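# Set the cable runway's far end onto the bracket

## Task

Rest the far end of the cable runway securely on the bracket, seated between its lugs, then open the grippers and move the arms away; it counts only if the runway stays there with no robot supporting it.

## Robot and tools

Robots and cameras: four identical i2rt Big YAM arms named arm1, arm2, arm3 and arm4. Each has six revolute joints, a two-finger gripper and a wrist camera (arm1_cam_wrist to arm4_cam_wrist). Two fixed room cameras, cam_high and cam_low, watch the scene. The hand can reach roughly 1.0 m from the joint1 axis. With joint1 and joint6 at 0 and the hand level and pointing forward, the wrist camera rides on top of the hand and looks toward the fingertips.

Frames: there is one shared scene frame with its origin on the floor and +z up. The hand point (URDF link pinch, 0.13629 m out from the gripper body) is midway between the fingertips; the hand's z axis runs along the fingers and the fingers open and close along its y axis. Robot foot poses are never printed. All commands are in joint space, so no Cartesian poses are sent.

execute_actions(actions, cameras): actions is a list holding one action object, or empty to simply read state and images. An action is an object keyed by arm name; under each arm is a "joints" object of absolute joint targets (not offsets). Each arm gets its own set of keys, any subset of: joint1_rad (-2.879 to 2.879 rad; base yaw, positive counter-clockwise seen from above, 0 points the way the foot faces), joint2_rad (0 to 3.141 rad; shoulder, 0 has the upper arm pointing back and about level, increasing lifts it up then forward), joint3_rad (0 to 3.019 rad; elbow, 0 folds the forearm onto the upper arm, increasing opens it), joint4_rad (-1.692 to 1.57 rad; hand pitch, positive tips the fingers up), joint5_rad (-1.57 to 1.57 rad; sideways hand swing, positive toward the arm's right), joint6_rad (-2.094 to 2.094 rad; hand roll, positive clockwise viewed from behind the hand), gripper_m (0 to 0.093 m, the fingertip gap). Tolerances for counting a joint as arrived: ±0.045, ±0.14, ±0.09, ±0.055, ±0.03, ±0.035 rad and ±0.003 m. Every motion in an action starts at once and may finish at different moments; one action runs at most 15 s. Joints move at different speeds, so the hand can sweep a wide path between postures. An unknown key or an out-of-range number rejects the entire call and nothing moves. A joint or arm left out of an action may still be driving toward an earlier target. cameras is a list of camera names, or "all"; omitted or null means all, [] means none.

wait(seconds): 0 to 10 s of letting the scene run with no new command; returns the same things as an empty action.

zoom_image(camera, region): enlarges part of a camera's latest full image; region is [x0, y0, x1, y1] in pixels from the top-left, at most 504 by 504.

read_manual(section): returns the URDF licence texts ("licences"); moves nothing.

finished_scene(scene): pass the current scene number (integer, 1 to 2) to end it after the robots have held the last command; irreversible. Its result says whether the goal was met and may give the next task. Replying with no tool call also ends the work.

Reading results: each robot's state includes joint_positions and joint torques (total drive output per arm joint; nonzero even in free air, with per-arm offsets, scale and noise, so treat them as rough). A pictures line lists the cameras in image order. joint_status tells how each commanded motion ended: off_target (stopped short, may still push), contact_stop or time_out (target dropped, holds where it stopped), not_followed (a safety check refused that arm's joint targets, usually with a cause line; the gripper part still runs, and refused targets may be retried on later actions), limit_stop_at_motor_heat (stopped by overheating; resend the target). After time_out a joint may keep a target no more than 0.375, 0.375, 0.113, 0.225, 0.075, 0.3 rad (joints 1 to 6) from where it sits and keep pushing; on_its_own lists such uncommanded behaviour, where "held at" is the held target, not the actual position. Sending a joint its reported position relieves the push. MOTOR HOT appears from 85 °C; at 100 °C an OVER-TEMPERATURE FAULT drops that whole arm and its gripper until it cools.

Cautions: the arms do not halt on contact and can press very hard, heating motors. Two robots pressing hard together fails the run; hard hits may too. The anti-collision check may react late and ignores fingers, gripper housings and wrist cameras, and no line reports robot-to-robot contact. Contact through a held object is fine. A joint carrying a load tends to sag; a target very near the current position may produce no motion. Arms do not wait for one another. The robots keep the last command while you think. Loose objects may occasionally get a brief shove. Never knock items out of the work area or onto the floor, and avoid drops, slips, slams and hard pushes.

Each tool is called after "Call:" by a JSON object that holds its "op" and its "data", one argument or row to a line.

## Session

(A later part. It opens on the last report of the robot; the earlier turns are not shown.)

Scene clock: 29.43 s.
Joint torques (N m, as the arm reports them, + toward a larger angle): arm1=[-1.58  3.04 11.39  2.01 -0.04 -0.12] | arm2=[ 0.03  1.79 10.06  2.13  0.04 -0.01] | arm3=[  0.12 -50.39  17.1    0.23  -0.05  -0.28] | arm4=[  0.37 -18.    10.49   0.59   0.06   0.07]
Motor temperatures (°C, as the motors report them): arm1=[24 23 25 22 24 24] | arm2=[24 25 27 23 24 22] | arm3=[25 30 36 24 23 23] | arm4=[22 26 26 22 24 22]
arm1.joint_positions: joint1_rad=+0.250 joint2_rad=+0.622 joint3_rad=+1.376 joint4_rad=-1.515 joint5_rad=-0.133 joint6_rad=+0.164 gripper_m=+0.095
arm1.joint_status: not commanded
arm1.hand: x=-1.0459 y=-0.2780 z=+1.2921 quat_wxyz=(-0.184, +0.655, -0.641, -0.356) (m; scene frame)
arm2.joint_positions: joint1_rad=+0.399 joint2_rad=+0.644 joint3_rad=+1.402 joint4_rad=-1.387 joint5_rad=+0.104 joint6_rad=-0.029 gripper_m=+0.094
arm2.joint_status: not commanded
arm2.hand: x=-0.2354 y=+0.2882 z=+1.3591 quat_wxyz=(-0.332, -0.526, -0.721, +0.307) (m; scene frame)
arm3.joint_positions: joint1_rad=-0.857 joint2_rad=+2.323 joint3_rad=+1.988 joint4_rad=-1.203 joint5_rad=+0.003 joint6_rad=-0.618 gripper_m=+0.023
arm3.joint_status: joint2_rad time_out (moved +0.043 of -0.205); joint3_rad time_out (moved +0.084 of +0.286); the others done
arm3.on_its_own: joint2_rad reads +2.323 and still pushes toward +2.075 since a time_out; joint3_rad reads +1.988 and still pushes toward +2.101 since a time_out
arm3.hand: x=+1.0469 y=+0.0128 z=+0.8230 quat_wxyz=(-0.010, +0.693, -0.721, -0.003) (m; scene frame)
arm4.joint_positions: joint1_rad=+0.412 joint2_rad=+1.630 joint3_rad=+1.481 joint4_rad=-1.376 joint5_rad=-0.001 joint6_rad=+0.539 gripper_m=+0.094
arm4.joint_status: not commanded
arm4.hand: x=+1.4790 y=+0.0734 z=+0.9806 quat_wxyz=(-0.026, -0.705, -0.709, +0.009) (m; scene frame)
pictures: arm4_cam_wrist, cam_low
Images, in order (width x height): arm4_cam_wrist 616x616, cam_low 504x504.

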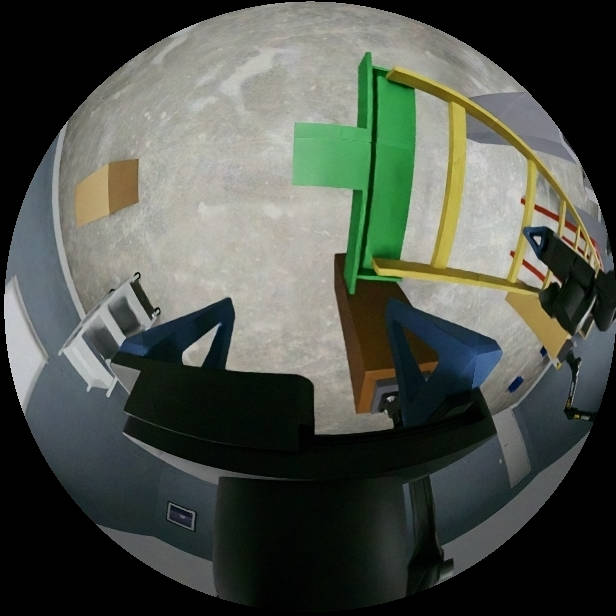

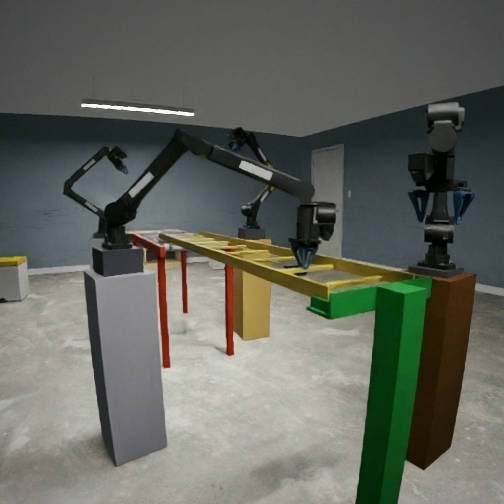

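Extend radially ~1 cm while lowering.

Call:
{"op": "execute_actions", "data": {
  "actions": [
    {"arm3":{"joints":{"joint1_rad":-0.86,"joint2_rad":2.17,"joint3_rad":2.2,"joint4_rad":-1.17}}}
  ],
  "cameras": ["arm4_cam_wrist","cam_low"]
}}

Call:
{"op": "zoom_image", "data": {
  "camera": "arm4_cam_wrist",
  "region": [270,40,530,300]
}}

Scene clock: 40.43 s.
Joint torques (N m, as the arm reports them, + toward a larger angle): arm1=[-1.56  3.04 11.4   2.01 -0.05 -0.12] | arm2=[0.46 1.37 9.98 1.81 0.01 0.02] | arm3=[ -1.05 -45.49  16.95   1.69   0.01  -0.26] | arm4=[  0.27 -18.6   10.56   0.26   0.09   0.1 ]
Motor temperatures (°C, as the motors report them): arm1=[24 23 25 22 24 24] | arm2=[24 25 27 23 24 22] | arm3=[25 33 39 24 23 23] | arm4=[22 26 27 22 24 22]
arm1.joint_positions: joint1_rad=+0.250 joint2_rad=+0.622 joint3_rad=+1.376 joint4_rad=-1.515 joint5_rad=-0.133 joint6_rad=+0.164 gripper_m=+0.095
arm1.joint_status: not commanded
arm1.hand: x=-1.0459 y=-0.2780 z=+1.2921 quat_wxyz=(-0.184, +0.655, -0.641, -0.356) (m; scene frame)
arm2.joint_positions: joint1_rad=+0.399 joint2_rad=+0.644 joint3_rad=+1.402 joint4_rad=-1.387 joint5_rad=+0.104 joint6_rad=-0.029 gripper_m=+0.094
arm2.joint_status: not commanded
arm2.hand: x=-0.2354 y=+0.2882 z=+1.3591 quat_wxyz=(-0.332, -0.526, -0.721, +0.307) (m; scene frame)
arm3.joint_positions: joint1_rad=-0.858 joint2_rad=+2.361 joint3_rad=+2.019 joint4_rad=-1.194 joint5_rad=+0.001 joint6_rad=-0.621 gripper_m=+0.023
arm3.joint_status: joint2_rad time_out (moved +0.038 of -0.153); joint3_rad time_out (moved +0.031 of +0.212); the others done
arm3.on_its_own: joint2_rad reads +2.361 and still pushes toward +2.170 since a time_out; joint3_rad reads +2.019 and still pushes toward +2.131 since a time_out
arm3.hand: x=+1.0518 y=+0.0193 z=+0.8085 quat_wxyz=(-0.011, +0.694, -0.720, -0.004) (m; scene frame)
arm4.joint_positions: joint1_rad=+0.412 joint2_rad=+1.630 joint3_rad=+1.481 joint4_rad=-1.376 joint5_rad=-0.001 joint6_rad=+0.539 gripper_m=+0.094
arm4.joint_status: not commanded
arm4.hand: x=+1.4790 y=+0.0734 z=+0.9806 quat_wxyz=(-0.026, -0.705, -0.709, +0.009) (m; scene frame)
pictures: arm4_cam_wrist, cam_low
Images, in order (width x height): arm4_cam_wrist 616x616, cam_low 504x504.

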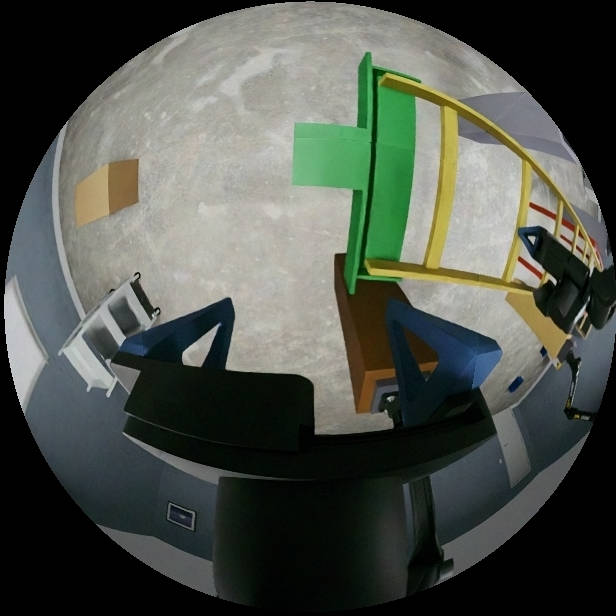

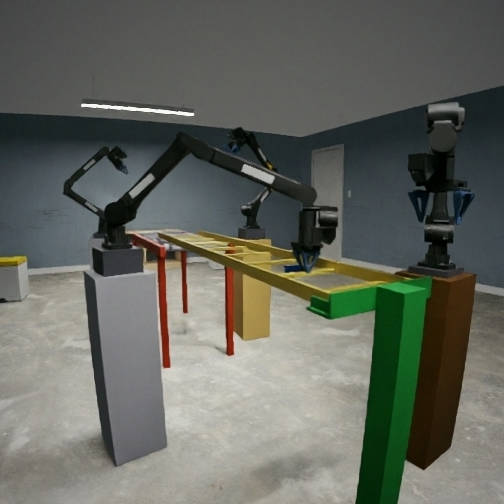

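Region (270, 40, 530, 300) of arm4_cam_wrist's 616x616 image, scaled by 1.938, with more detail than that image has.

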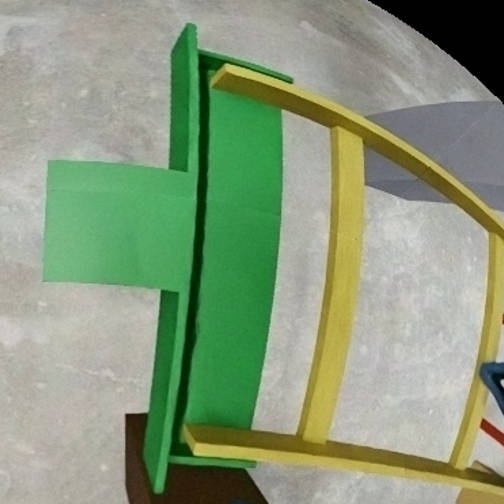

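Call:
{"op": "execute_actions", "data": {
  "actions": [
    {"arm3":{"joints":{"joint2_rad":2.33,"joint3_rad":2.06}}}
  ],
  "cameras": []
}}

Call:
{"op": "execute_actions", "data": {
  "actions": [
    {"arm3":{"joints":{"gripper_m":0.07}}}
  ],
  "cameras": ["arm4_cam_wrist"]
}}

Call:
{"op": "execute_actions", "data": {
  "actions": [
    {"arm3":{"joints":{"joint2_rad":1.6}},"arm4":{"joints":{"joint2_rad":1.1}}}
  ]
}}

Scene clock: 41.87 s.
Joint torques (N m, as the arm reports them, + toward a larger angle): arm1=[-1.56  3.03 11.39  2.01 -0.04 -0.12] | arm2=[-0.23  1.07  9.96  2.1  -0.02 -0.03] | arm3=[ -0.88 -29.72  11.61   1.48   0.01  -0.26] | arm4=[  0.38 -17.61  10.62   0.53   0.07   0.07]
Motor temperatures (°C, as the motors report them): arm1=[24 23 25 22 24 24] | arm2=[24 25 27 23 24 22] | arm3=[25 33 39 24 23 23] | arm4=[22 26 27 22 24 22]
arm1.joint_positions: joint1_rad=+0.250 joint2_rad=+0.622 joint3_rad=+1.376 joint4_rad=-1.515 joint5_rad=-0.133 joint6_rad=+0.164 gripper_m=+0.095
arm1.joint_status: not commanded
arm1.hand: x=-1.0459 y=-0.2780 z=+1.2921 quat_wxyz=(-0.184, +0.655, -0.641, -0.356) (m; scene frame)
arm2.joint_positions: joint1_rad=+0.399 joint2_rad=+0.644 joint3_rad=+1.402 joint4_rad=-1.387 joint5_rad=+0.104 joint6_rad=-0.029 gripper_m=+0.094
arm2.joint_status: not commanded
arm2.hand: x=-0.2354 y=+0.2882 z=+1.3591 quat_wxyz=(-0.332, -0.526, -0.721, +0.307) (m; scene frame)
arm3.joint_positions: joint1_rad=-0.858 joint2_rad=+2.368 joint3_rad=+2.013 joint4_rad=-1.190 joint5_rad=+0.001 joint6_rad=-0.621 gripper_m=+0.023
arm3.joint_status: all done
arm3.hand: x=+1.0502 y=+0.0173 z=+0.8019 quat_wxyz=(-0.007, +0.694, -0.720, -0.003) (m; scene frame)
arm4.joint_positions: joint1_rad=+0.412 joint2_rad=+1.630 joint3_rad=+1.481 joint4_rad=-1.376 joint5_rad=-0.001 joint6_rad=+0.539 gripper_m=+0.094
arm4.joint_status: not commanded
arm4.hand: x=+1.4790 y=+0.0734 z=+0.9806 quat_wxyz=(-0.026, -0.705, -0.709, +0.009) (m; scene frame)
pictures: none
No camera images: the call's "cameras" was empty. Leave "cameras" out to get every camera's image.

Scene clock: 42.57 s.
Joint torques (N m, as the arm reports them, + toward a larger angle): arm1=[-1.61  3.05 11.38  2.03 -0.04 -0.12] | arm2=[0.07 1.23 9.97 2.03 0.04 0.01] | arm3=[ -0.71 -28.38  11.63   1.31   0.01  -0.15] | arm4=[  0.74 -17.69  10.59   0.4    0.12   0.03]
Motor temperatures (°C, as the motors report them): arm1=[24 23 25 22 24 24] | arm2=[24 25 27 23 24 22] | arm3=[25 33 38 24 23 23] | arm4=[22 26 27 22 24 22]
arm1.joint_positions: joint1_rad=+0.250 joint2_rad=+0.622 joint3_rad=+1.376 joint4_rad=-1.515 joint5_rad=-0.133 joint6_rad=+0.164 gripper_m=+0.095
arm1.joint_status: not commanded
arm1.hand: x=-1.0459 y=-0.2780 z=+1.2921 quat_wxyz=(-0.184, +0.655, -0.641, -0.356) (m; scene frame)
arm2.joint_positions: joint1_rad=+0.399 joint2_rad=+0.644 joint3_rad=+1.402 joint4_rad=-1.387 joint5_rad=+0.104 joint6_rad=-0.029 gripper_m=+0.094
arm2.joint_status: not commanded
arm2.hand: x=-0.2354 y=+0.2882 z=+1.3591 quat_wxyz=(-0.332, -0.526, -0.721, +0.307) (m; scene frame)
arm3.joint_positions: joint1_rad=-0.858 joint2_rad=+2.353 joint3_rad=+2.013 joint4_rad=-1.186 joint5_rad=+0.001 joint6_rad=-0.629 gripper_m=+0.070
arm3.joint_status: all done
arm3.hand: x=+1.0526 y=+0.0202 z=+0.8122 quat_wxyz=(-0.017, +0.697, -0.717, -0.005) (m; scene frame)
arm4.joint_positions: joint1_rad=+0.412 joint2_rad=+1.630 joint3_rad=+1.481 joint4_rad=-1.376 joint5_rad=-0.001 joint6_rad=+0.539 gripper_m=+0.094
arm4.joint_status: not commanded
arm4.hand: x=+1.4790 y=+0.0734 z=+0.9806 quat_wxyz=(-0.026, -0.705, -0.709, +0.009) (m; scene frame)
pictures: arm4_cam_wrist
Images, in order (width x height): arm4_cam_wrist 616x616.

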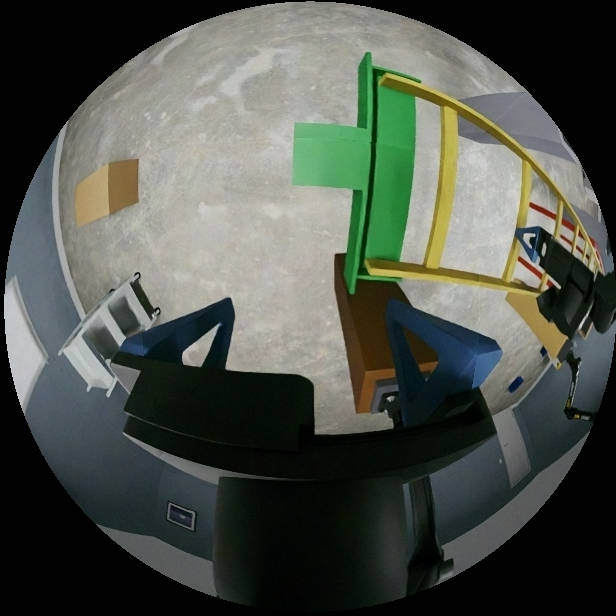

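Scene clock: 44.53 s.
Joint torques (N m, as the arm reports them, + toward a larger angle): arm1=[-1.57  3.1  11.4   2.02 -0.04 -0.12] | arm2=[ 0.04  1.    9.94  2.03  0.05 -0.02] | arm3=[ -1.16 -18.51  10.36   2.59   0.02  -0.14] | arm4=[ 0.76 -6.98 10.95  1.34  0.11  0.06]
Motor temperatures (°C, as the motors report them): arm1=[24 23 25 22 24 24] | arm2=[24 25 27 23 24 22] | arm3=[25 32 37 24 23 23] | arm4=[22 26 27 22 24 22]
arm1.joint_positions: joint1_rad=+0.250 joint2_rad=+0.622 joint3_rad=+1.376 joint4_rad=-1.515 joint5_rad=-0.133 joint6_rad=+0.164 gripper_m=+0.095
arm1.joint_status: not commanded
arm1.hand: x=-1.0459 y=-0.2780 z=+1.2921 quat_wxyz=(-0.184, +0.655, -0.641, -0.356) (m; scene frame)
arm2.joint_positions: joint1_rad=+0.399 joint2_rad=+0.644 joint3_rad=+1.402 joint4_rad=-1.387 joint5_rad=+0.104 joint6_rad=-0.029 gripper_m=+0.094
arm2.joint_status: not commanded
arm2.hand: x=-0.2354 y=+0.2882 z=+1.3591 quat_wxyz=(-0.332, -0.526, -0.721, +0.307) (m; scene frame)
arm3.joint_positions: joint1_rad=-0.858 joint2_rad=+1.618 joint3_rad=+2.042 joint4_rad=-1.183 joint5_rad=+0.001 joint6_rad=-0.629 gripper_m=+0.070
arm3.joint_status: all done
arm3.hand: x=+1.0131 y=-0.0356 z=+1.3285 quat_wxyz=(-0.386, +0.641, -0.661, -0.057) (m; scene frame)
arm4.joint_positions: joint1_rad=+0.412 joint2_rad=+1.097 joint3_rad=+1.481 joint4_rad=-1.376 joint5_rad=-0.001 joint6_rad=+0.539 gripper_m=+0.094
arm4.joint_status: all done
arm4.hand: x=+1.4256 y=+0.1636 z=+1.2128 quat_wxyz=(-0.280, -0.675, -0.679, +0.072) (m; scene frame)
pictures: arm1_cam_wrist, arm2_cam_wrist, arm3_cam_wrist, arm4_cam_wrist, cam_high, cam_low
Images, in order (width x height): arm1_cam_wrist 616x616, arm2_cam_wrist 616x616, arm3_cam_wrist 616x616, arm4_cam_wrist 616x616, cam_high 504x504, cam_low 504x504.

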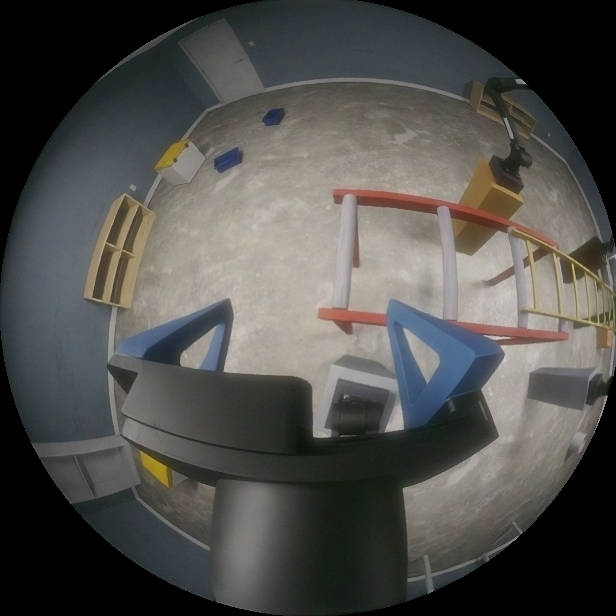

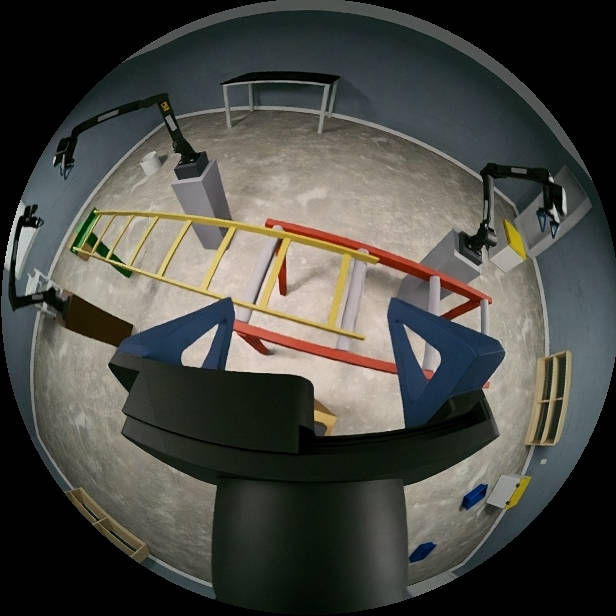

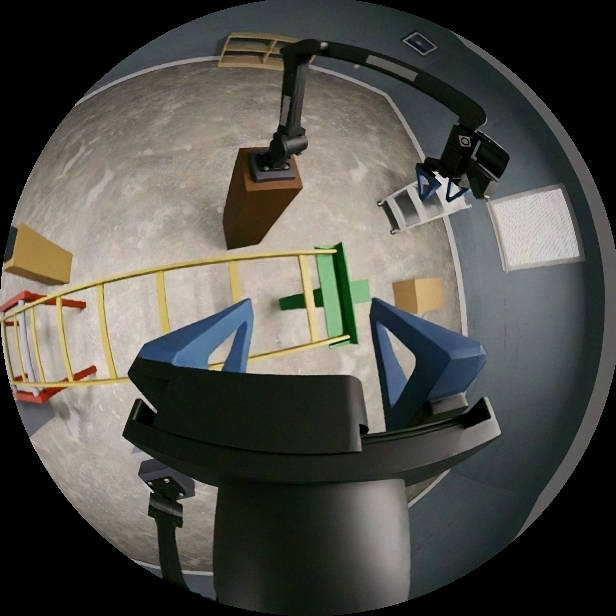

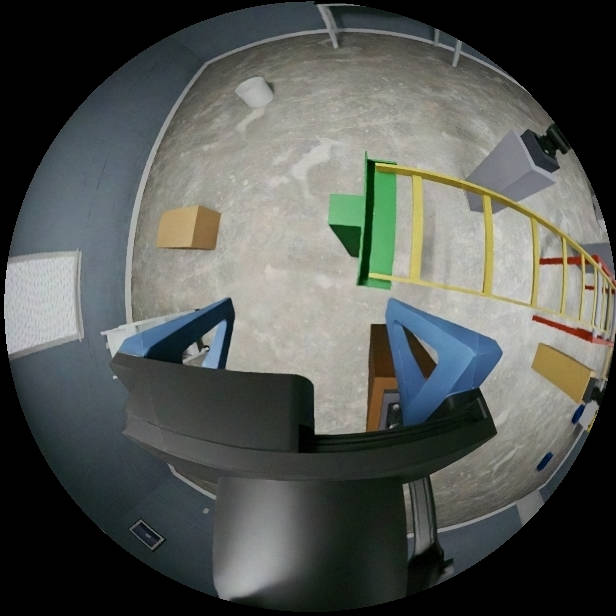

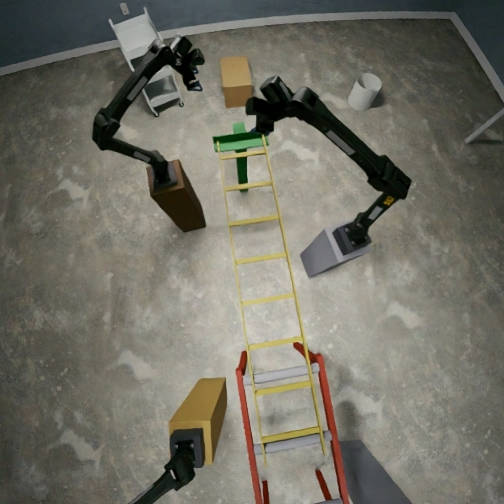

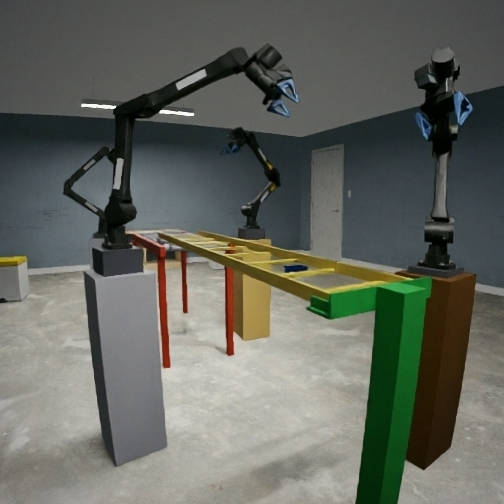

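Call:
{"op": "finished_scene", "data": {
  "scene": 1
}}

The scene is finished: the task was done.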